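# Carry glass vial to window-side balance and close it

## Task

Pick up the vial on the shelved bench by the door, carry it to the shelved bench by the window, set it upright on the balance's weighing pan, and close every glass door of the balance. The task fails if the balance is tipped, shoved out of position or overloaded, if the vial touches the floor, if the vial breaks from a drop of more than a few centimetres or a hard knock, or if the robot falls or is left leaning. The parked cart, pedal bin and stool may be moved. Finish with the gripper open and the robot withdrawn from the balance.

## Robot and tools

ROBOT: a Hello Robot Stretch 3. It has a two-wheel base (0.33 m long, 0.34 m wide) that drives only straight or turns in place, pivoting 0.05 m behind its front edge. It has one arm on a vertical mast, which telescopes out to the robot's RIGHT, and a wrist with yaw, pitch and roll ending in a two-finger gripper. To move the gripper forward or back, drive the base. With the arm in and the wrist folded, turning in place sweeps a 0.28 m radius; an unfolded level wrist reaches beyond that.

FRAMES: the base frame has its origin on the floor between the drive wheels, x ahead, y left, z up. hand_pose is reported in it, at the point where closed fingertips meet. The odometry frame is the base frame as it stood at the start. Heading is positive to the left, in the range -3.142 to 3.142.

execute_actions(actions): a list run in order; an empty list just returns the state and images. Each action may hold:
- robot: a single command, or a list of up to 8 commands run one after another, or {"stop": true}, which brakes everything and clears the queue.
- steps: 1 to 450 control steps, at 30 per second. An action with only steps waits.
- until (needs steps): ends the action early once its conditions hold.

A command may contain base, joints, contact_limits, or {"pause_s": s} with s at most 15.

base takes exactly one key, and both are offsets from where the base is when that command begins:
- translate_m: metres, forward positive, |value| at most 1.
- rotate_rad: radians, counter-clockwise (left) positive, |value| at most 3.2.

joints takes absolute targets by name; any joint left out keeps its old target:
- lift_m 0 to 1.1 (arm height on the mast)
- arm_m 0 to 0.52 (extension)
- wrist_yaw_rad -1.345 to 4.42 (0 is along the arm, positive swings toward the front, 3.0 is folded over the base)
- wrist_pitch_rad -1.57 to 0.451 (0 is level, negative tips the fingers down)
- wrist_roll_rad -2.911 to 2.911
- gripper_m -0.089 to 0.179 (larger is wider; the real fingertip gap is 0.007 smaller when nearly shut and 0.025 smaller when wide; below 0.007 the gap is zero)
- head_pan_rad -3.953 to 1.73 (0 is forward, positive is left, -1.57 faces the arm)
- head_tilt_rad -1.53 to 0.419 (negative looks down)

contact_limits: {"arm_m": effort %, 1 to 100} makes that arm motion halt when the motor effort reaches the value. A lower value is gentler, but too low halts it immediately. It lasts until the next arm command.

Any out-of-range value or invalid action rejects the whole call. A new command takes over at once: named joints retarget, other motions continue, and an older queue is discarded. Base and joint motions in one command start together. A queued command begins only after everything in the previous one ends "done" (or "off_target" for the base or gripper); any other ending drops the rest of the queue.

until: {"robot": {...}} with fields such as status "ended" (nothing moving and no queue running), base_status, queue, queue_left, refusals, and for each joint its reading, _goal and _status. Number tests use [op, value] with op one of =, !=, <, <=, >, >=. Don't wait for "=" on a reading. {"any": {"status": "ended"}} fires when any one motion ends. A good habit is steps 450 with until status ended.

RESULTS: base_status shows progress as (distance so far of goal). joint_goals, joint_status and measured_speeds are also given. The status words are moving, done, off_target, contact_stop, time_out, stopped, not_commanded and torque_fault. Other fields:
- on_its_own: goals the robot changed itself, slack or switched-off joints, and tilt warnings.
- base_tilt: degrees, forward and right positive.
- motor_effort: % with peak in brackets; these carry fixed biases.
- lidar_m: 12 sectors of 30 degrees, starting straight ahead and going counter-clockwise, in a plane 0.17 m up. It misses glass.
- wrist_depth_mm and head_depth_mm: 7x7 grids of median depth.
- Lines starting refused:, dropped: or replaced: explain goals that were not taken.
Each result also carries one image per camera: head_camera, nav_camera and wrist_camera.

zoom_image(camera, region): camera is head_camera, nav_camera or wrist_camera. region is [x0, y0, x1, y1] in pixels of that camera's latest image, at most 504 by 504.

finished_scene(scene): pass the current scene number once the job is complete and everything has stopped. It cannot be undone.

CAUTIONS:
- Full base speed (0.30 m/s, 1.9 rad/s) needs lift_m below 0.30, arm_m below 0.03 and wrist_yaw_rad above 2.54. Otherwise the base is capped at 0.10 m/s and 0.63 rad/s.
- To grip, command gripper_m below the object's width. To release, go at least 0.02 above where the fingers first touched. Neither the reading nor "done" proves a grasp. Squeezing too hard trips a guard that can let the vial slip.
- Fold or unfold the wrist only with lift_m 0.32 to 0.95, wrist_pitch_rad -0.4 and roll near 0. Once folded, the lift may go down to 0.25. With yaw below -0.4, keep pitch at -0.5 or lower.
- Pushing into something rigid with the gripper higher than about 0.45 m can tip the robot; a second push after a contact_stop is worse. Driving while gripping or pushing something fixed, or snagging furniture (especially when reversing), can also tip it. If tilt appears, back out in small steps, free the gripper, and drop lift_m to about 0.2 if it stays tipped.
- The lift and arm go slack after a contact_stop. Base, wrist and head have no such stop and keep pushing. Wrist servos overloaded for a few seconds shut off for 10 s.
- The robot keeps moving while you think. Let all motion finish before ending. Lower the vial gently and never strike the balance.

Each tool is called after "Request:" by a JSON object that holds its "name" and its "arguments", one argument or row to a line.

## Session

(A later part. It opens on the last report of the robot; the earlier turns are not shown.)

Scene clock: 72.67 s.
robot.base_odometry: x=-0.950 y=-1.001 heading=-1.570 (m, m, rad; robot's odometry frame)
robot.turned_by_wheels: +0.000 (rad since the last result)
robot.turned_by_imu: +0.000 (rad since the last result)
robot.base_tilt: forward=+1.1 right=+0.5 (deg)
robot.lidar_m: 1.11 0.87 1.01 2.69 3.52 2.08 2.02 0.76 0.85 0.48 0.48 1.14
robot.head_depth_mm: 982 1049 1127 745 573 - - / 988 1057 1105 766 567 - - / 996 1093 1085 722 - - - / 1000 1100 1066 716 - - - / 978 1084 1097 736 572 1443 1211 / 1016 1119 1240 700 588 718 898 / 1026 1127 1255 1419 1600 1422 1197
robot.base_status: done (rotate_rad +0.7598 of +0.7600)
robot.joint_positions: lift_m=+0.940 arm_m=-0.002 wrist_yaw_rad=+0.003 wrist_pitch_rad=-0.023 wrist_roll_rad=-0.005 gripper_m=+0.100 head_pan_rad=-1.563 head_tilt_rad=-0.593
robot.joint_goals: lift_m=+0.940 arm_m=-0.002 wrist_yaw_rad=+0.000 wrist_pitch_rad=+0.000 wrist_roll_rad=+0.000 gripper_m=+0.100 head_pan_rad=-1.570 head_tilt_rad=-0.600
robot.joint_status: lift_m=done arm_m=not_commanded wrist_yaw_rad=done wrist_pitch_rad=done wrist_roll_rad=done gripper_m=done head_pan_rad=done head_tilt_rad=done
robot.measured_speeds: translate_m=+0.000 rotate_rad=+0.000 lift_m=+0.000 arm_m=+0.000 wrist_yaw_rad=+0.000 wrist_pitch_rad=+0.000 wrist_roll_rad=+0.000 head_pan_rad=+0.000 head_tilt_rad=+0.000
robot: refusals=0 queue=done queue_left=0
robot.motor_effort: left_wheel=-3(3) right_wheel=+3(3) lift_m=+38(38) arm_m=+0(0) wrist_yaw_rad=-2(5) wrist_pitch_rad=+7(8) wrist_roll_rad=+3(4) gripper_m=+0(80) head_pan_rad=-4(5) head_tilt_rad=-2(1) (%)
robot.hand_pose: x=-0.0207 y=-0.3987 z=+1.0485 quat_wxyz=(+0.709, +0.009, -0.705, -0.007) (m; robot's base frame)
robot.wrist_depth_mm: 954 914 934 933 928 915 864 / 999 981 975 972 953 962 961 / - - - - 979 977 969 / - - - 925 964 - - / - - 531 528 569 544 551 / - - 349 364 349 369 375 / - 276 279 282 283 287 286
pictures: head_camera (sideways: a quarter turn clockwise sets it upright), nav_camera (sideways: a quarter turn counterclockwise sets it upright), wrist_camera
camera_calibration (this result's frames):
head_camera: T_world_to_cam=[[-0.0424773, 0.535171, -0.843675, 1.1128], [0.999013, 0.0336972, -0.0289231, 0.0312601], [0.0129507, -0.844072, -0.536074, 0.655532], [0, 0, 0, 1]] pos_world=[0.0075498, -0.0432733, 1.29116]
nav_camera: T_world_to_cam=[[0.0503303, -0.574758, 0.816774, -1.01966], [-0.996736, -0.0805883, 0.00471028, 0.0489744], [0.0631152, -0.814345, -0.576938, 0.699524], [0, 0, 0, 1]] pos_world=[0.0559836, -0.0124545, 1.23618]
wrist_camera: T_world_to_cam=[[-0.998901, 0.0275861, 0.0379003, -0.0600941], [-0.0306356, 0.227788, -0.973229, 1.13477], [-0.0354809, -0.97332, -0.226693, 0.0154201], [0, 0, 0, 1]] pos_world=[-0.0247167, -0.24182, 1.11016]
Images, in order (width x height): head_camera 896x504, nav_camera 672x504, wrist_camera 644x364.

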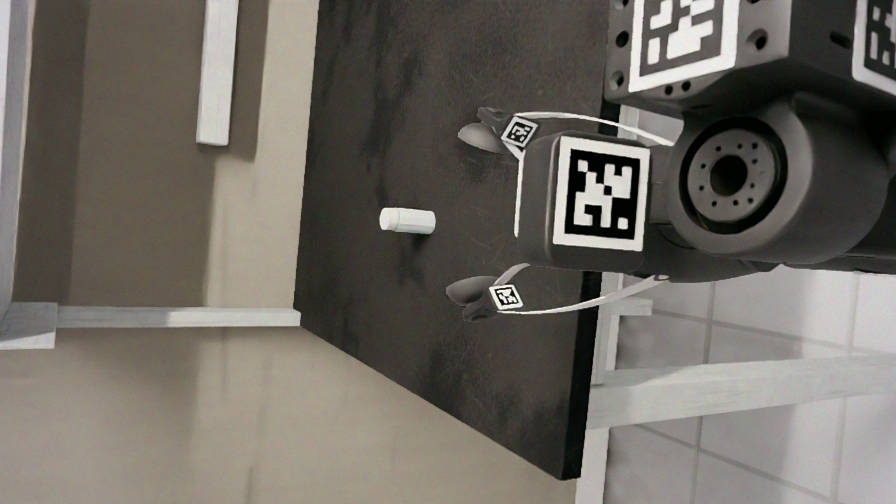

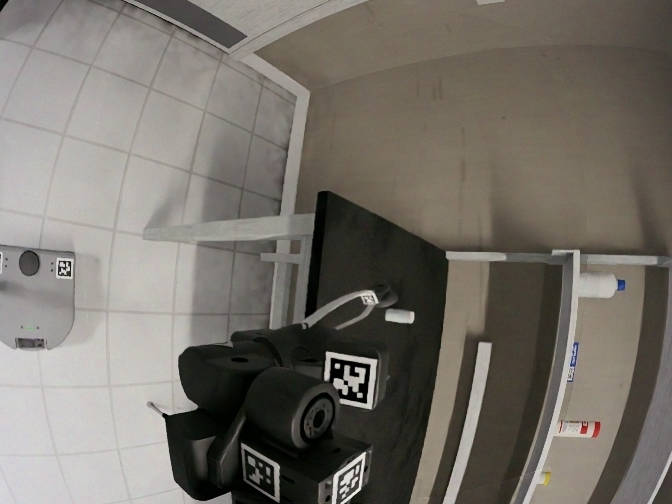

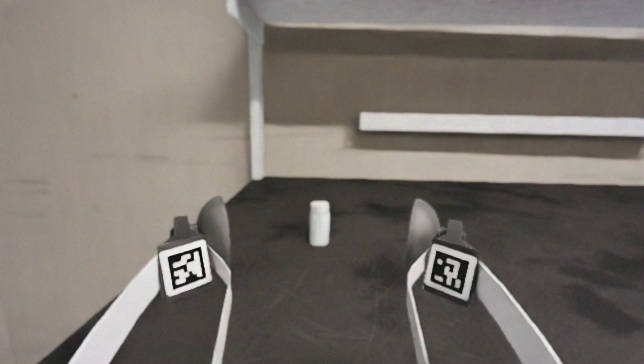

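Request:
{"name": "execute_actions", "arguments": {
  "actions": [
    {"robot": {"joints": {"wrist_pitch_rad": -0.3, "arm_m": 0.2}}, "steps": 300, "until": {"robot": {"status": "ended"}}}
  ]
}}

Scene clock: 85.77 s.
robot.base_odometry: x=-0.950 y=-1.001 heading=-1.570 (m, m, rad; robot's odometry frame)
robot.turned_by_wheels: +0.000 (rad since the last result)
robot.turned_by_imu: +0.000 (rad since the last result)
robot.base_tilt: forward=+1.0 right=+0.7 (deg)
robot.lidar_m: 1.11 0.86 1.00 2.69 3.54 2.08 2.02 0.76 0.85 0.48 0.48 1.14
robot.head_depth_mm: 980 1048 1136 - 552 1442 1245 / 986 1056 1145 - 529 1471 1229 / 994 1093 1153 - 541 1463 1229 / 1003 1103 1073 713 587 1452 1216 / 976 1078 1101 702 572 1442 1216 / 1011 1117 1249 694 587 717 892 / 1021 1124 1253 1420 1594 1429 1195
robot.base_status: done (rotate_rad +0.7598 of +0.7600)
robot.joint_positions: lift_m=+0.940 arm_m=+0.200 wrist_yaw_rad=+0.002 wrist_pitch_rad=-0.315 wrist_roll_rad=-0.005 gripper_m=+0.100 head_pan_rad=-1.563 head_tilt_rad=-0.593
robot.joint_goals: lift_m=+0.940 arm_m=+0.200 wrist_yaw_rad=+0.000 wrist_pitch_rad=-0.300 wrist_roll_rad=+0.000 gripper_m=+0.100 head_pan_rad=-1.570 head_tilt_rad=-0.600
robot.joint_status: lift_m=done arm_m=done wrist_yaw_rad=done wrist_pitch_rad=done wrist_roll_rad=done gripper_m=done head_pan_rad=done head_tilt_rad=done
robot.measured_speeds: translate_m=+0.000 rotate_rad=+0.000 lift_m=+0.000 arm_m=+0.000 wrist_yaw_rad=+0.000 wrist_pitch_rad=+0.000 wrist_roll_rad=+0.000 head_pan_rad=+0.000 head_tilt_rad=+0.000
robot: refusals=0 queue=done queue_left=0
robot.motor_effort: left_wheel=-3(3) right_wheel=+3(3) lift_m=+38(38) arm_m=+6(5) wrist_yaw_rad=-1(2) wrist_pitch_rad=+4(4) wrist_roll_rad=+3(2) gripper_m=+0(1) head_pan_rad=-4(5) head_tilt_rad=-2(2) (%)
robot.hand_pose: x=-0.0211 y=-0.5807 z=+0.9761 quat_wxyz=(+0.700, +0.112, -0.696, -0.110) (m; robot's base frame)
robot.wrist_depth_mm: 726 719 700 705 679 703 695 / 767 771 756 741 753 746 737 / 838 836 466 494 486 496 510 / 929 351 338 324 343 353 353 / 988 260 268 266 272 271 270 / 211 209 205 216 209 218 217 / 176 178 179 180 180 182 183
pictures: head_camera (sideways: a quarter turn clockwise sets it upright), nav_camera (sideways: a quarter turn counterclockwise sets it upright), wrist_camera
camera_calibration (this result's frames):
head_camera: T_world_to_cam=[[-0.0423883, 0.535178, -0.843675, 1.1128], [0.999019, 0.0335311, -0.0289231, 0.03126], [0.0128104, -0.844074, -0.536074, 0.655533], [0, 0, 0, 1]] pos_world=[0.0075426, -0.0432735, 1.29116]
nav_camera: T_world_to_cam=[[0.0502347, -0.574767, 0.816774, -1.01965], [-0.99675, -0.0804225, 0.00471028, 0.0489745], [0.0629797, -0.814356, -0.576938, 0.699524], [0, 0, 0, 1]] pos_world=[0.0559815, -0.0124628, 1.23618]
wrist_camera: T_world_to_cam=[[-0.998852, 0.0169025, 0.0448256, -0.0656927], [-0.0304423, 0.498537, -0.866334, 1.15867], [-0.0369904, -0.866703, -0.49745, 0.148031], [0, 0, 0, 1]] pos_world=[-0.0248691, -0.448229, 1.08037]
Images, in order (width x height): head_camera 896x504, nav_camera 672x504, wrist_camera 644x364.

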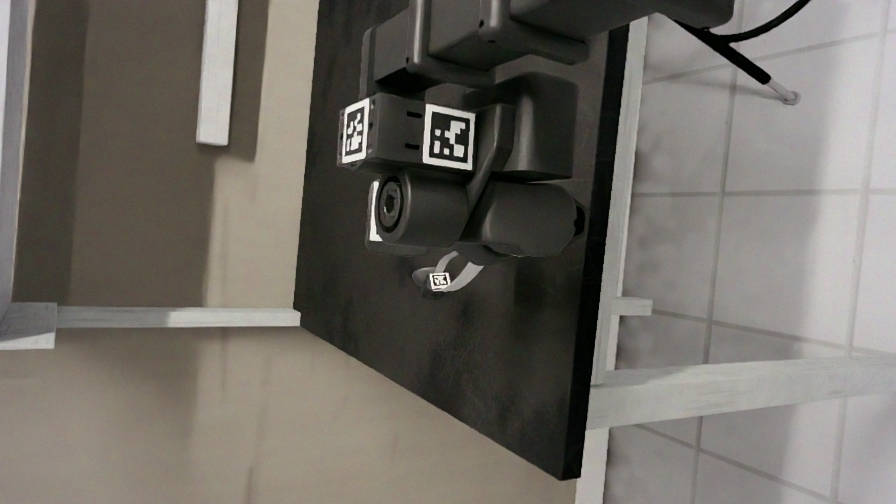

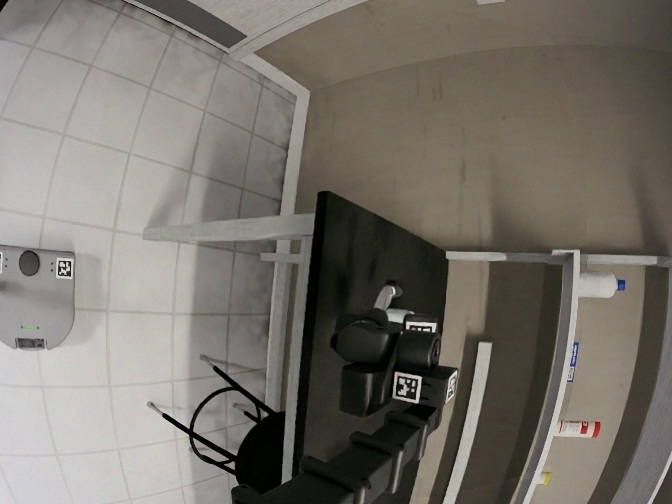

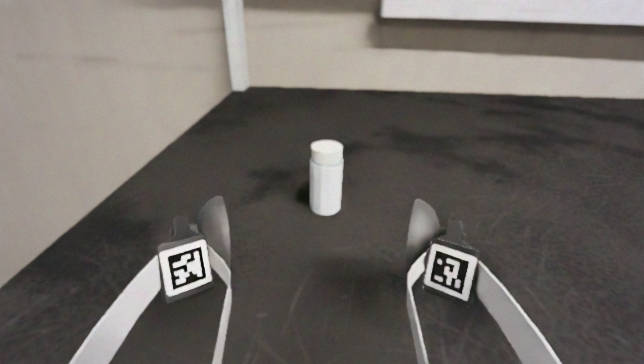

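Request:
{"name": "execute_actions", "arguments": {
  "actions": [
    {"robot": [{"base": {"translate_m": -0.01}, "joints": {"lift_m": 0.907, "arm_m": 0.27}}], "steps": 300, "until": {"robot": {"status": "ended"}}}
  ]
}}

Scene clock: 95.17 s.
robot.base_odometry: x=-0.950 y=-0.991 heading=-1.570 (m, m, rad; robot's odometry frame)
robot.turned_by_wheels: +0.000 (rad since the last result)
robot.turned_by_imu: +0.000 (rad since the last result)
robot.base_tilt: forward=+0.9 right=+0.6 (deg)
robot.lidar_m: 1.12 0.88 1.02 2.73 3.50 2.06 2.01 0.75 0.85 0.51 0.49 1.15
robot.head_depth_mm: 978 1046 1131 825 - 1490 1239 / 992 1052 1147 - 565 1471 1236 / 993 1090 1157 - 561 1468 1229 / 999 1099 1072 713 565 1463 1221 / 982 1098 1050 705 571 1440 1206 / 1012 1114 1242 700 587 715 902 / 1022 1125 1248 1391 1565 1424 1194
robot.base_status: done (translate_m -0.0100 of -0.0100)
robot.joint_positions: lift_m=+0.907 arm_m=+0.270 wrist_yaw_rad=+0.002 wrist_pitch_rad=-0.316 wrist_roll_rad=-0.005 gripper_m=+0.100 head_pan_rad=-1.563 head_tilt_rad=-0.593
robot.joint_goals: lift_m=+0.907 arm_m=+0.270 wrist_yaw_rad=+0.000 wrist_pitch_rad=-0.300 wrist_roll_rad=+0.000 gripper_m=+0.100 head_pan_rad=-1.570 head_tilt_rad=-0.600
robot.joint_status: lift_m=done arm_m=done wrist_yaw_rad=done wrist_pitch_rad=done wrist_roll_rad=done gripper_m=done head_pan_rad=done head_tilt_rad=done
robot.measured_speeds: translate_m=+0.000 rotate_rad=+0.000 lift_m=+0.000 arm_m=+0.000 wrist_yaw_rad=+0.000 wrist_pitch_rad=+0.000 wrist_roll_rad=+0.000 head_pan_rad=+0.000 head_tilt_rad=+0.000
robot: refusals=0 queue=done queue_left=0
robot.motor_effort: left_wheel=-4(8) right_wheel=+3(5) lift_m=+22(40) arm_m=+6(7) wrist_yaw_rad=-1(1) wrist_pitch_rad=+5(5) wrist_roll_rad=+3(2) gripper_m=+1(1) head_pan_rad=-5(4) head_tilt_rad=-2(2) (%)
robot.hand_pose: x=-0.0211 y=-0.6507 z=+0.9436 quat_wxyz=(+0.700, +0.112, -0.696, -0.111) (m; robot's base frame)
robot.wrist_depth_mm: 663 659 635 628 633 628 630 / 689 707 664 681 679 651 644 / 752 757 383 383 401 404 412 / 801 265 271 203 277 281 286 / 205 206 214 204 217 217 218 / 167 168 164 171 166 175 176 / 143 142 144 144 145 146 147
pictures: head_camera (sideways: a quarter turn clockwise sets it upright), nav_camera (sideways: a quarter turn counterclockwise sets it upright), wrist_camera
camera_calibration (this result's frames):
head_camera: T_world_to_cam=[[-0.0423881, 0.535178, -0.843675, 1.1128], [0.999019, 0.0335306, -0.0289231, 0.03126], [0.01281, -0.844074, -0.536074, 0.655533], [0, 0, 0, 1]] pos_world=[0.00754258, -0.0432735, 1.29116]
nav_camera: T_world_to_cam=[[0.0502344, -0.574767, 0.816774, -1.01965], [-0.99675, -0.0804221, 0.00471028, 0.0489745], [0.0629793, -0.814356, -0.576939, 0.699525], [0, 0, 0, 1]] pos_world=[0.0559815, -0.0124628, 1.23618]
wrist_camera: T_world_to_cam=[[-0.998851, 0.0169294, 0.044836, -0.0630562], [-0.0304163, 0.499046, -0.866041, 1.16539], [-0.0370368, -0.86641, -0.497958, 0.0718869], [0, 0, 0, 1]] pos_world=[-0.0248746, -0.518231, 1.0479]
Images, in order (width x height): head_camera 896x504, nav_camera 672x504, wrist_camera 644x364.

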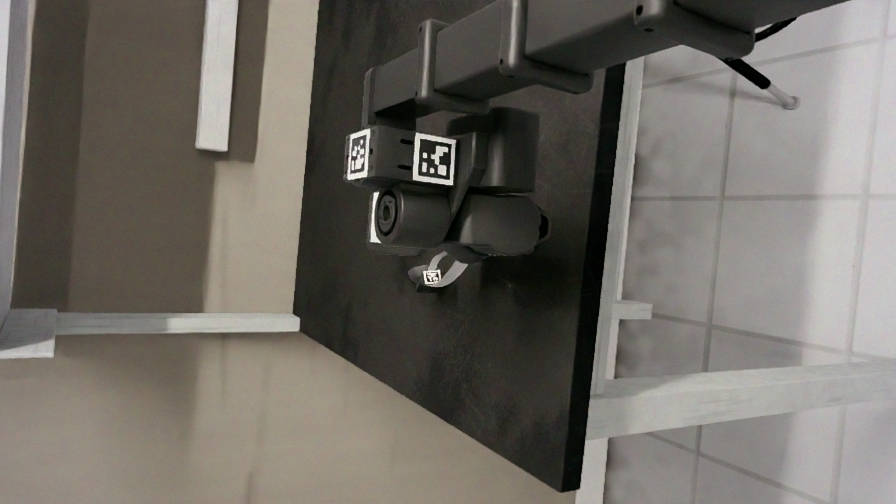

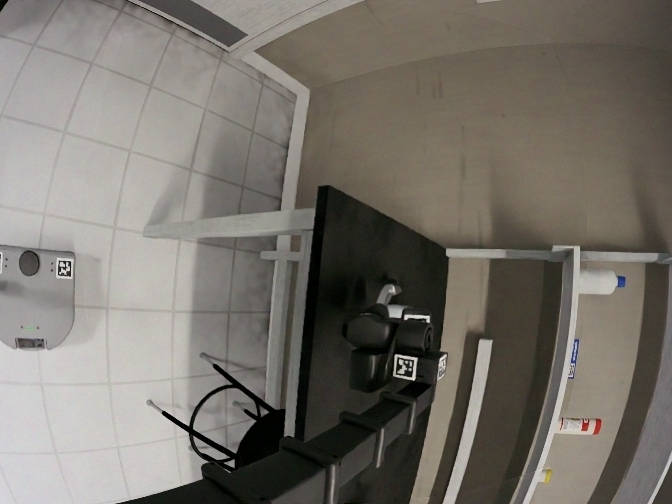

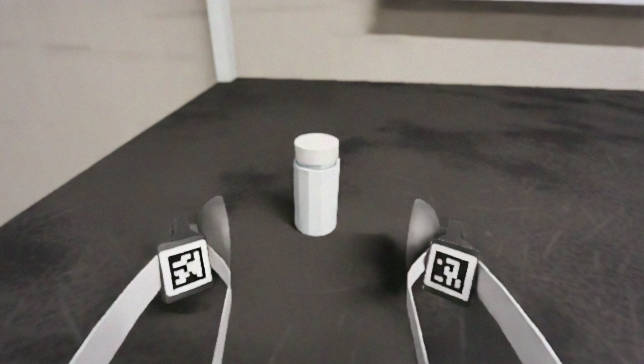

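Request:
{"name": "execute_actions", "arguments": {
  "actions": [
    {"robot": [{"joints": {"arm_m": 0.317}}], "steps": 300, "until": {"robot": {"status": "ended"}}}
  ]
}}

Scene clock: 100.00 s.
robot.base_odometry: x=-0.950 y=-0.991 heading=-1.570 (m, m, rad; robot's odometry frame)
robot.turned_by_wheels: +0.000 (rad since the last result)
robot.turned_by_imu: +0.000 (rad since the last result)
robot.base_tilt: forward=+1.0 right=+0.6 (deg)
robot.lidar_m: 1.12 0.87 1.02 2.73 3.53 2.06 2.01 0.75 0.85 0.51 0.49 1.15
robot.head_depth_mm: 983 1043 1128 803 - 1422 1238 / 989 1057 1151 697 549 1484 1237 / 993 1097 1163 - 563 1476 1225 / 1000 1101 1136 677 576 1460 1218 / 974 1097 1056 704 570 1443 1213 / 1015 1118 1239 696 588 716 899 / 1022 1126 1250 1398 1581 1435 1196
robot.base_status: done (translate_m -0.0100 of -0.0100)
robot.joint_positions: lift_m=+0.907 arm_m=+0.317 wrist_yaw_rad=+0.002 wrist_pitch_rad=-0.316 wrist_roll_rad=-0.005 gripper_m=+0.100 head_pan_rad=-1.563 head_tilt_rad=-0.593
robot.joint_goals: lift_m=+0.907 arm_m=+0.317 wrist_yaw_rad=+0.000 wrist_pitch_rad=-0.300 wrist_roll_rad=+0.000 gripper_m=+0.100 head_pan_rad=-1.570 head_tilt_rad=-0.600
robot.joint_status: lift_m=done arm_m=done wrist_yaw_rad=done wrist_pitch_rad=done wrist_roll_rad=done gripper_m=done head_pan_rad=done head_tilt_rad=done
robot.measured_speeds: translate_m=+0.000 rotate_rad=+0.000 lift_m=+0.000 arm_m=+0.000 wrist_yaw_rad=+0.000 wrist_pitch_rad=+0.000 wrist_roll_rad=+0.000 head_pan_rad=+0.000 head_tilt_rad=+0.000
robot: refusals=0 queue=done queue_left=0
robot.motor_effort: left_wheel=-3(4) right_wheel=+3(3) lift_m=+23(22) arm_m=+6(6) wrist_yaw_rad=-1(1) wrist_pitch_rad=+4(4) wrist_roll_rad=+3(2) gripper_m=+1(1) head_pan_rad=-4(4) head_tilt_rad=-2(2) (%)
robot.hand_pose: x=-0.0211 y=-0.6977 z=+0.9436 quat_wxyz=(+0.700, +0.112, -0.696, -0.111) (m; robot's base frame)
robot.wrist_depth_mm: 606 600 587 601 591 598 599 / 649 650 610 619 635 631 634 / 711 687 378 387 388 406 409 / 745 267 270 245 275 283 286 / 205 205 213 159 217 213 217 / 167 168 164 165 166 175 174 / 143 142 143 144 146 146 147
pictures: head_camera (sideways: a quarter turn clockwise sets it upright), nav_camera (sideways: a quarter turn counterclockwise sets it upright), wrist_camera
camera_calibration (this result's frames):
head_camera: T_world_to_cam=[[-0.042388, 0.535178, -0.843675, 1.1128], [0.999019, 0.0335304, -0.0289231, 0.03126], [0.0128098, -0.844074, -0.536074, 0.655533], [0, 0, 0, 1]] pos_world=[0.00754257, -0.0432735, 1.29116]
nav_camera: T_world_to_cam=[[0.0502343, -0.574767, 0.816774, -1.01965], [-0.99675, -0.0804218, 0.00471029, 0.0489745], [0.0629791, -0.814356, -0.576938, 0.699524], [0, 0, 0, 1]] pos_world=[0.0559815, -0.0124629, 1.23618]
wrist_camera: T_world_to_cam=[[-0.998851, 0.0169292, 0.044836, -0.0622605], [-0.0304163, 0.499046, -0.866042, 1.18884], [-0.0370367, -0.86641, -0.497958, 0.0311623], [0, 0, 0, 1]] pos_world=[-0.0248746, -0.565235, 1.0479]
Images, in order (width x height): head_camera 896x504, nav_camera 672x504, wrist_camera 644x364.

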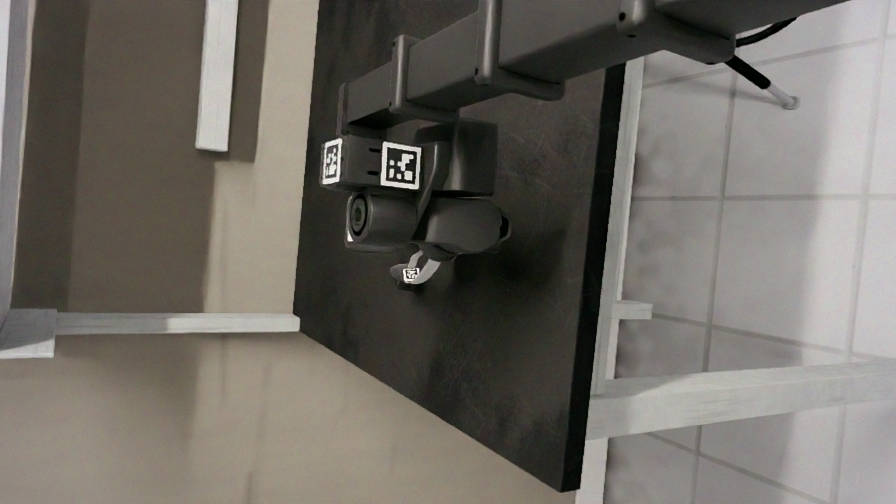

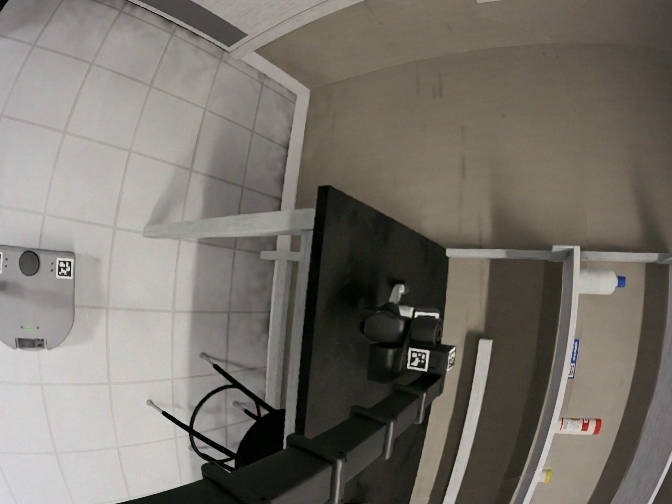

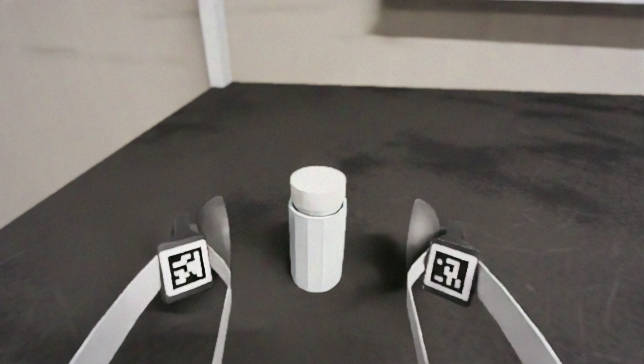

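Request:
{"name": "execute_actions", "arguments": {
  "actions": [
    {"robot": [{"joints": {"gripper_m": 0.0}}], "steps": 150, "until": {"robot": {"status": "ended"}}}
  ]
}}

Scene clock: 102.60 s.
robot.base_odometry: x=-0.950 y=-0.991 heading=-1.570 (m, m, rad; robot's odometry frame)
robot.turned_by_wheels: +0.000 (rad since the last result)
robot.turned_by_imu: +0.000 (rad since the last result)
robot.base_tilt: forward=+1.1 right=+0.7 (deg)
robot.lidar_m: 1.12 0.88 1.02 2.74 3.52 2.06 2.01 0.74 0.85 0.51 0.48 1.15
robot.head_depth_mm: 983 1048 1130 801 - 1415 1241 / 988 1056 1153 698 548 1486 1241 / 990 1088 1154 - 563 1460 1233 / 1000 1100 1142 711 576 1458 1224 / 981 1094 1052 704 571 1443 1211 / 1018 1119 1242 698 587 719 901 / 1017 1124 1255 1403 1571 1428 1194
robot.base_status: done (translate_m -0.0100 of -0.0100)
robot.joint_positions: lift_m=+0.907 arm_m=+0.317 wrist_yaw_rad=+0.002 wrist_pitch_rad=-0.316 wrist_roll_rad=-0.005 gripper_m=+0.000 head_pan_rad=-1.563 head_tilt_rad=-0.593
robot.joint_goals: lift_m=+0.907 arm_m=+0.317 wrist_yaw_rad=+0.000 wrist_pitch_rad=-0.300 wrist_roll_rad=+0.000 gripper_m=+0.000 head_pan_rad=-1.570 head_tilt_rad=-0.600
robot.joint_status: lift_m=done arm_m=done wrist_yaw_rad=done wrist_pitch_rad=done wrist_roll_rad=done gripper_m=done head_pan_rad=done head_tilt_rad=done
robot.measured_speeds: translate_m=+0.000 rotate_rad=+0.000 lift_m=+0.000 arm_m=+0.000 wrist_yaw_rad=+0.000 wrist_pitch_rad=+0.000 wrist_roll_rad=+0.000 head_pan_rad=+0.000 head_tilt_rad=+0.000
robot: refusals=0 queue=done queue_left=0
robot.motor_effort: left_wheel=-4(4) right_wheel=+3(3) lift_m=+23(23) arm_m=+6(5) wrist_yaw_rad=-1(1) wrist_pitch_rad=+5(5) wrist_roll_rad=+3(2) gripper_m=-10(85) head_pan_rad=-4(3) head_tilt_rad=-2(1) (%)
robot.hand_pose: x=-0.0211 y=-0.6976 z=+0.9435 quat_wxyz=(+0.700, +0.112, -0.696, -0.111) (m; robot's base frame)
robot.wrist_depth_mm: 598 594 593 599 606 580 589 / 649 657 629 621 614 637 621 / 710 677 378 388 392 404 408 / 752 265 273 257 278 280 284 / 204 205 213 150 215 217 218 / 166 168 164 164 173 174 176 / 141 142 143 144 145 146 147
pictures: head_camera (sideways: a quarter turn clockwise sets it upright), nav_camera (sideways: a quarter turn counterclockwise sets it upright), wrist_camera
camera_calibration (this result's frames):
head_camera: T_world_to_cam=[[-0.0423881, 0.535178, -0.843675, 1.1128], [0.999019, 0.0335306, -0.0289231, 0.03126], [0.01281, -0.844074, -0.536074, 0.655533], [0, 0, 0, 1]] pos_world=[0.00754258, -0.0432735, 1.29116]
nav_camera: T_world_to_cam=[[0.0502344, -0.574767, 0.816774, -1.01965], [-0.99675, -0.0804221, 0.00471029, 0.0489745], [0.0629793, -0.814356, -0.576938, 0.699524], [0, 0, 0, 1]] pos_world=[0.0559815, -0.0124629, 1.23618]
wrist_camera: T_world_to_cam=[[-0.998851, 0.0169127, 0.0448425, -0.062275], [-0.0304171, 0.499352, -0.865865, 1.1888], [-0.0370363, -0.866234, -0.498264, 0.0315635], [0, 0, 0, 1]] pos_world=[-0.0248745, -0.565235, 1.04786]
Images, in order (width x height): head_camera 896x504, nav_camera 672x504, wrist_camera 644x364.

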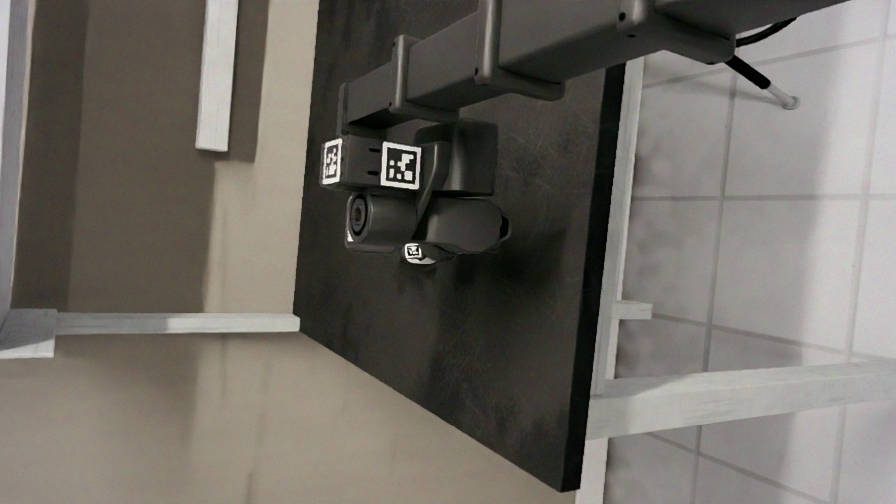

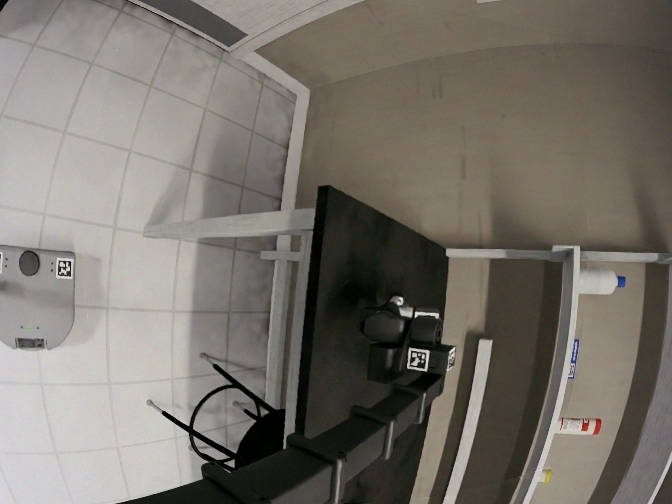

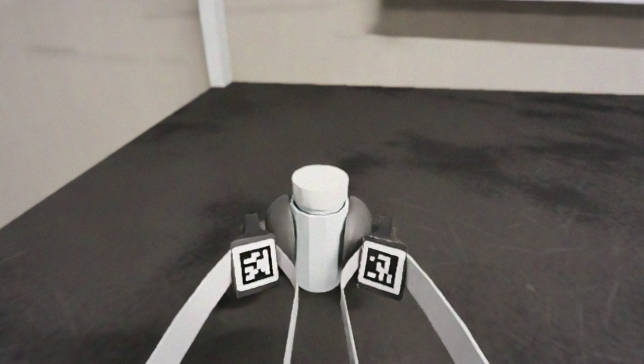

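Request:
{"name": "execute_actions", "arguments": {
  "actions": [
    {"robot": [{"joints": {"gripper_m": -0.02}}, {"joints": {"lift_m": 0.94}}], "steps": 200, "until": {"robot": {"status": "ended"}}}
  ]
}}

Scene clock: 105.37 s.
robot.base_odometry: x=-0.950 y=-0.991 heading=-1.570 (m, m, rad; robot's odometry frame)
robot.turned_by_wheels: +0.000 (rad since the last result)
robot.turned_by_imu: +0.000 (rad since the last result)
robot.base_tilt: forward=+1.2 right=+0.5 (deg)
robot.lidar_m: 1.12 0.87 1.02 2.74 3.54 2.06 2.01 0.75 0.85 0.51 0.48 1.15
robot.head_depth_mm: 980 1050 1139 - 549 1435 1250 / 982 1057 1148 681 568 1475 1233 / 986 1091 1162 659 562 1472 1226 / 1000 1095 1146 681 578 1456 1218 / 980 1095 1048 703 570 1446 1215 / 1013 1124 1246 697 587 715 899 / 1020 1122 1256 1392 1575 1436 1196
robot.base_status: done (translate_m -0.0100 of -0.0100)
robot.joint_positions: lift_m=+0.940 arm_m=+0.317 wrist_yaw_rad=+0.002 wrist_pitch_rad=-0.317 wrist_roll_rad=-0.005 gripper_m=-0.019 head_pan_rad=-1.563 head_tilt_rad=-0.593
robot.joint_goals: lift_m=+0.940 arm_m=+0.317 wrist_yaw_rad=+0.000 wrist_pitch_rad=-0.300 wrist_roll_rad=+0.000 gripper_m=-0.020 head_pan_rad=-1.570 head_tilt_rad=-0.600
robot.joint_status: lift_m=done arm_m=done wrist_yaw_rad=done wrist_pitch_rad=done wrist_roll_rad=done gripper_m=done head_pan_rad=done head_tilt_rad=done
robot.measured_speeds: translate_m=+0.000 rotate_rad=+0.000 lift_m=+0.000 arm_m=+0.000 wrist_yaw_rad=+0.000 wrist_pitch_rad=+0.000 wrist_roll_rad=+0.000 head_pan_rad=+0.000 head_tilt_rad=+0.000
robot: refusals=0 queue=done queue_left=0
robot.motor_effort: left_wheel=-4(4) right_wheel=+3(3) lift_m=+38(40) arm_m=+6(6) wrist_yaw_rad=-1(1) wrist_pitch_rad=+5(5) wrist_roll_rad=+3(3) gripper_m=-16(85) head_pan_rad=-4(4) head_tilt_rad=-2(1) (%)
robot.hand_pose: x=-0.0211 y=-0.6975 z=+0.9757 quat_wxyz=(+0.700, +0.113, -0.696, -0.111) (m; robot's base frame)
robot.wrist_depth_mm: 613 598 613 613 597 593 587 / 650 634 631 648 638 634 648 / 707 697 477 483 494 501 516 / 793 332 337 317 346 349 352 / 844 256 265 150 267 267 268 / 209 208 204 199 216 215 216 / 176 177 177 179 179 182 182
pictures: head_camera (sideways: a quarter turn clockwise sets it upright), nav_camera (sideways: a quarter turn counterclockwise sets it upright), wrist_camera
camera_calibration (this result's frames):
head_camera: T_world_to_cam=[[-0.0423881, 0.535178, -0.843675, 1.1128], [0.999019, 0.0335307, -0.0289231, 0.03126], [0.0128101, -0.844074, -0.536074, 0.655533], [0, 0, 0, 1]] pos_world=[0.00754258, -0.0432735, 1.29116]
nav_camera: T_world_to_cam=[[0.0502345, -0.574767, 0.816774, -1.01965], [-0.99675, -0.0804222, 0.00471028, 0.0489745], [0.0629794, -0.814356, -0.576938, 0.699524], [0, 0, 0, 1]] pos_world=[0.0559815, -0.0124628, 1.23618]
wrist_camera: T_world_to_cam=[[-0.998851, 0.0168692, 0.0448609, -0.0637682], [-0.0304182, 0.500206, -0.865372, 1.21673], [-0.0370378, -0.865742, -0.499118, 0.0488614], [0, 0, 0, 1]] pos_world=[-0.0248746, -0.565237, 1.08017]
Images, in order (width x height): head_camera 896x504, nav_camera 672x504, wrist_camera 644x364.

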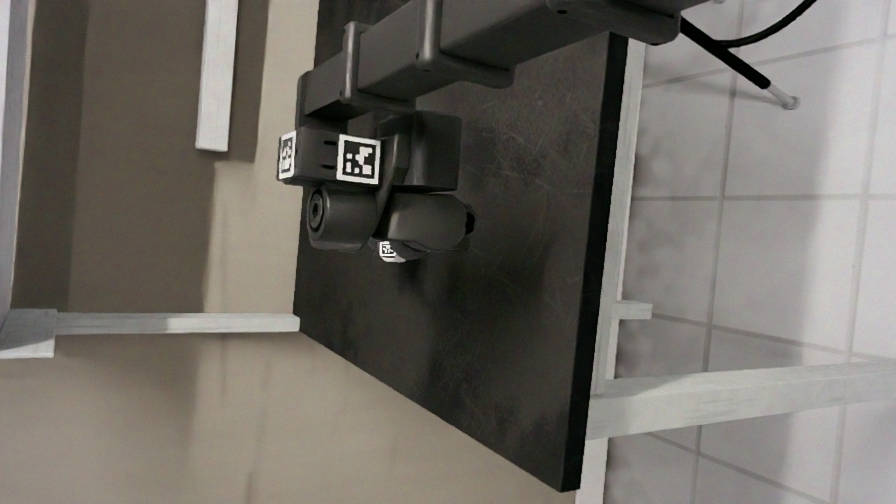

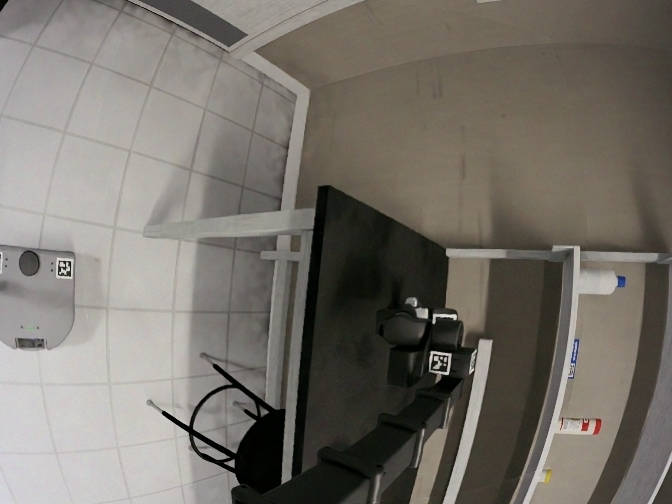

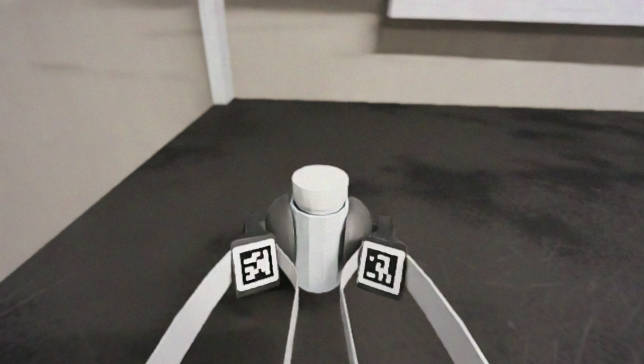

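Request:
{"name": "execute_actions", "arguments": {
  "actions": [
    {"robot": [{"joints": {"arm_m": 0.0, "head_pan_rad": -0.8, "head_tilt_rad": -1.0}}, {"joints": {"wrist_pitch_rad": -0.4}}, {"joints": {"wrist_yaw_rad": 2.8}}, {"joints": {"lift_m": 0.29}}], "steps": 450, "until": {"robot": {"status": "ended"}}}
  ]
}}

Scene clock: 125.73 s.
robot.base_odometry: x=-0.950 y=-0.991 heading=-1.570 (m, m, rad; robot's odometry frame)
robot.turned_by_wheels: +0.000 (rad since the last result)
robot.turned_by_imu: +0.000 (rad since the last result)
robot.base_tilt: forward=+0.9 right=+0.6 (deg)
robot.lidar_m: 1.11 0.88 1.02 2.73 3.52 2.06 2.01 0.75 0.85 0.51 0.48 1.15
robot.head_depth_mm: 1202 1331 551 699 1375 1229 1096 / 1306 1474 1705 1570 1305 1212 1106 / 1436 1650 1804 1573 1365 1210 - / 1395 1677 1806 1553 1354 1202 1112 / 1276 1475 1719 1536 1343 1203 1073 / 1156 1324 1570 1521 1335 1193 1072 / 1063 1213 1424 1518 1330 1183 1068
robot.base_status: done (translate_m -0.0100 of -0.0100)
robot.joint_positions: lift_m=+0.290 arm_m=+0.000 wrist_yaw_rad=+2.797 wrist_pitch_rad=-0.417 wrist_roll_rad=-0.004 gripper_m=-0.019 head_pan_rad=-0.807 head_tilt_rad=-0.987
robot.joint_goals: lift_m=+0.290 arm_m=+0.000 wrist_yaw_rad=+2.800 wrist_pitch_rad=-0.400 wrist_roll_rad=+0.000 gripper_m=-0.020 head_pan_rad=-0.800 head_tilt_rad=-1.000
robot.joint_status: lift_m=done arm_m=done wrist_yaw_rad=done wrist_pitch_rad=done wrist_roll_rad=done gripper_m=done head_pan_rad=done head_tilt_rad=done
robot.measured_speeds: translate_m=+0.000 rotate_rad=+0.000 lift_m=+0.000 arm_m=+0.000 wrist_yaw_rad=+0.000 wrist_pitch_rad=+0.000 wrist_roll_rad=+0.000 head_pan_rad=+0.000 head_tilt_rad=+0.000
robot: refusals=0 queue=done queue_left=0
robot.motor_effort: left_wheel=-4(3) right_wheel=+3(3) lift_m=+23(37) arm_m=-4(6) wrist_yaw_rad=+3(5) wrist_pitch_rad=+5(7) wrist_roll_rad=+3(3) gripper_m=-16(16) head_pan_rad=+3(44) head_tilt_rad=-5(20) (%)
robot.hand_pose: x=+0.0546 y=+0.0660 z=+0.3033 quat_wxyz=(+0.263, +0.705, +0.026, +0.658) (m; robot's base frame)
robot.wrist_depth_mm: - - - - - 764 794 / - - - - - 831 896 / - 944 968 959 - 894 935 / - 735 750 712 734 766 797 / - 599 595 150 612 594 616 / 495 507 - 474 512 511 512 / 442 - - 431 430 440 443
pictures: head_camera (sideways: a quarter turn clockwise sets it upright), nav_camera (sideways: a quarter turn counterclockwise sets it upright), wrist_camera
camera_calibration (this result's frames):
head_camera: T_world_to_cam=[[-0.593908, 0.564636, -0.573113, 0.763551], [0.697381, 0.716504, -0.0167784, 0.0172772], [0.401165, -0.409643, -0.819304, 1.02155], [0, 0, 0, 1]] pos_world=[0.0316222, -0.0250381, 1.27485]
nav_camera: T_world_to_cam=[[0.617524, -0.578387, 0.533041, -0.653376], [-0.672482, -0.739737, -0.023601, 0.0838498], [0.407961, -0.343886, -0.84576, 1.04703], [0, 0, 0, 1]] pos_world=[0.0327168, 0.0441811, 1.23579]
wrist_camera: T_world_to_cam=[[0.93535, -0.350725, 0.0459622, -0.0525119], [-0.169863, -0.559334, -0.811352, 0.316424], [0.31027, 0.751091, -0.582748, 0.276761], [0, 0, 0, 1]] pos_world=[0.0169949, -0.0493033, 0.420427]
Images, in order (width x height): head_camera 896x504, nav_camera 672x504, wrist_camera 644x364.

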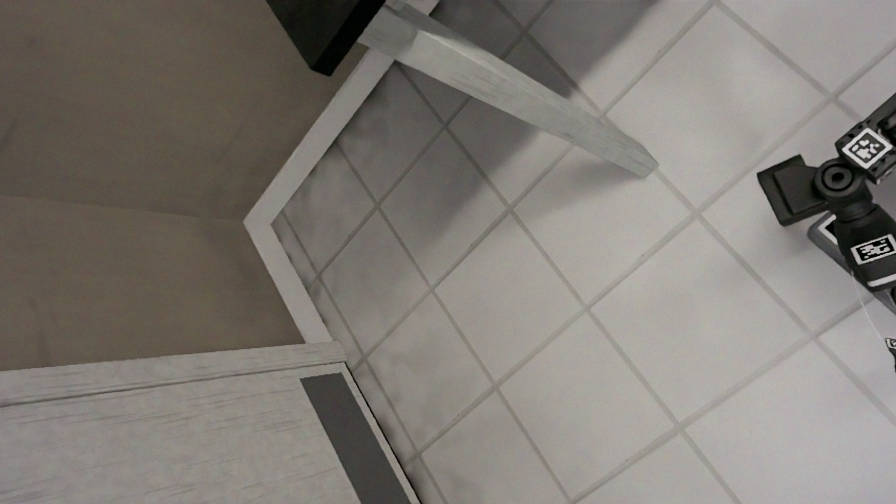

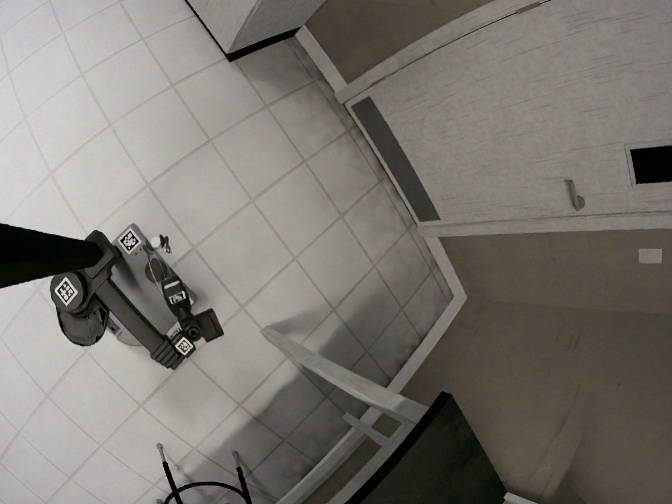

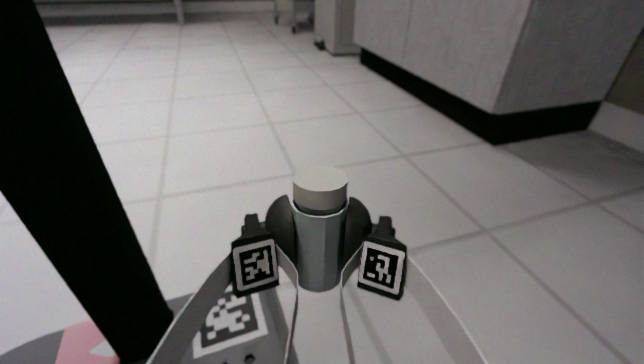

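Request:
{"name": "execute_actions", "arguments": {
  "actions": [
    {"robot": [{"base": {"rotate_rad": 2.252}, "joints": {"head_pan_rad": -0.3, "head_tilt_rad": -0.5}}, {"base": {"translate_m": 1.0}}, {"base": {"translate_m": 1.0}}], "steps": 450, "until": {"robot": {"status": "ended"}}}
  ]
}}

Scene clock: 139.83 s.
robot.base_odometry: x=+0.603 y=+0.269 heading=+0.682 (m, m, rad; robot's odometry frame)
robot.turned_by_wheels: +2.252 (rad since the last result)
robot.turned_by_imu: +2.261 (rad since the last result)
robot.base_tilt: forward=+0.9 right=+0.5 (deg)
robot.lidar_m: 1.55 0.70 0.70 0.78 1.26 1.93 2.44 2.00 1.96 1.72 1.89 1.25
robot.head_depth_mm: 1634 1723 1401 1259 2006 1594 1315 / 1707 1837 1964 1329 1971 1588 1300 / 1762 1910 2058 2261 2025 1576 1289 / 1867 2019 2174 2393 2015 1564 1282 / 1950 2110 2313 2497 1987 1550 1273 / 1787 1908 2061 2226 1971 1540 1268 / 1554 1649 1757 1877 1889 1526 1257
robot.base_status: done (translate_m +1.0000 of +1.0000)
robot.joint_positions: lift_m=+0.290 arm_m=+0.000 wrist_yaw_rad=+2.798 wrist_pitch_rad=-0.417 wrist_roll_rad=-0.004 gripper_m=-0.019 head_pan_rad=-0.307 head_tilt_rad=-0.506
robot.joint_goals: lift_m=+0.290 arm_m=+0.000 wrist_yaw_rad=+2.800 wrist_pitch_rad=-0.400 wrist_roll_rad=+0.000 gripper_m=-0.020 head_pan_rad=-0.300 head_tilt_rad=-0.500
robot.joint_status: lift_m=done arm_m=done wrist_yaw_rad=done wrist_pitch_rad=done wrist_roll_rad=done gripper_m=done head_pan_rad=done head_tilt_rad=done
robot.measured_speeds: translate_m=+0.000 rotate_rad=+0.000 lift_m=+0.000 arm_m=+0.000 wrist_yaw_rad=+0.000 wrist_pitch_rad=+0.000 wrist_roll_rad=+0.000 head_pan_rad=+0.000 head_tilt_rad=+0.000
robot: refusals=0 queue=done queue_left=0
robot.motor_effort: left_wheel=-4(10) right_wheel=+3(9) lift_m=+23(23) arm_m=-5(5) wrist_yaw_rad=+1(2) wrist_pitch_rad=+5(5) wrist_roll_rad=+2(2) gripper_m=-17(17) head_pan_rad=+3(36) head_tilt_rad=+2(20) (%)
robot.hand_pose: x=+0.0544 y=+0.0660 z=+0.3032 quat_wxyz=(+0.263, +0.705, +0.027, +0.658) (m; robot's base frame)
robot.wrist_depth_mm: - 887 810 712 637 633 985 / - - 899 815 721 - - / - 933 966 945 850 957 - / - 747 741 711 772 748 784 / - 588 613 150 611 625 612 / 495 513 - 470 512 520 516 / 442 - - 431 436 440 438
pictures: head_camera (sideways: a quarter turn clockwise sets it upright), nav_camera (sideways: a quarter turn counterclockwise sets it upright), wrist_camera
camera_calibration (this result's frames):
head_camera: T_world_to_cam=[[-0.450391, 0.10262, -0.886914, 1.17168], [0.279781, 0.959561, -0.0310525, 0.0384231], [0.847862, -0.262128, -0.460889, 0.552613], [0, 0, 0, 1]] pos_world=[0.0484222, -0.0122512, 1.29506]
nav_camera: T_world_to_cam=[[0.492545, -0.10807, 0.863551, -1.08335], [-0.232657, -0.972497, 0.0109967, 0.0361285], [0.838612, -0.206328, -0.504142, 0.600081], [0, 0, 0, 1]] pos_world=[0.0387672, 0.0418706, 1.23765]
wrist_camera: T_world_to_cam=[[0.935559, -0.350167, 0.0459709, -0.0524393], [-0.169629, -0.559695, -0.811152, 0.316272], [0.309768, 0.751082, -0.583026, 0.276887], [0, 0, 0, 1]] pos_world=[0.016938, -0.0493114, 0.420387]
Images, in order (width x height): head_camera 896x504, nav_camera 672x504, wrist_camera 644x364.

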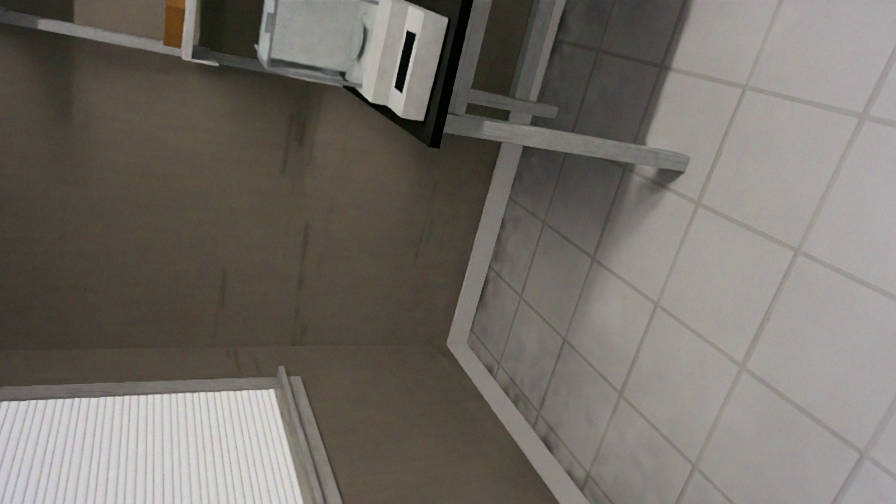

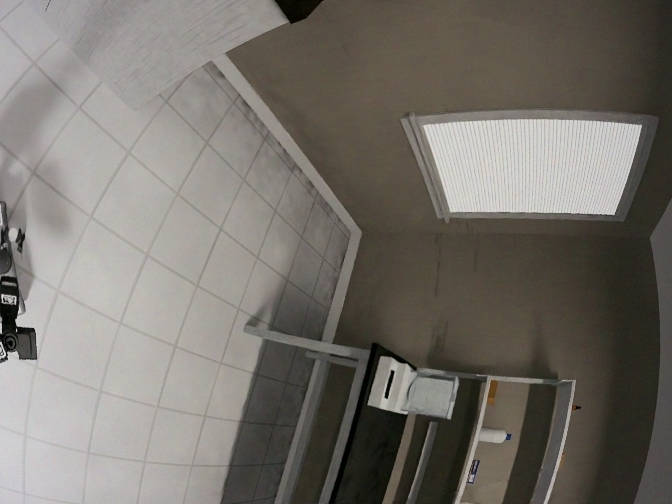

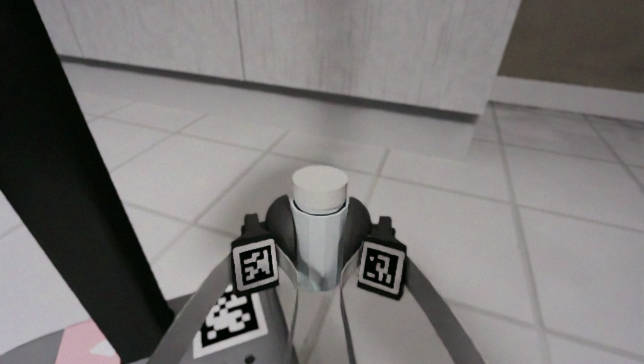

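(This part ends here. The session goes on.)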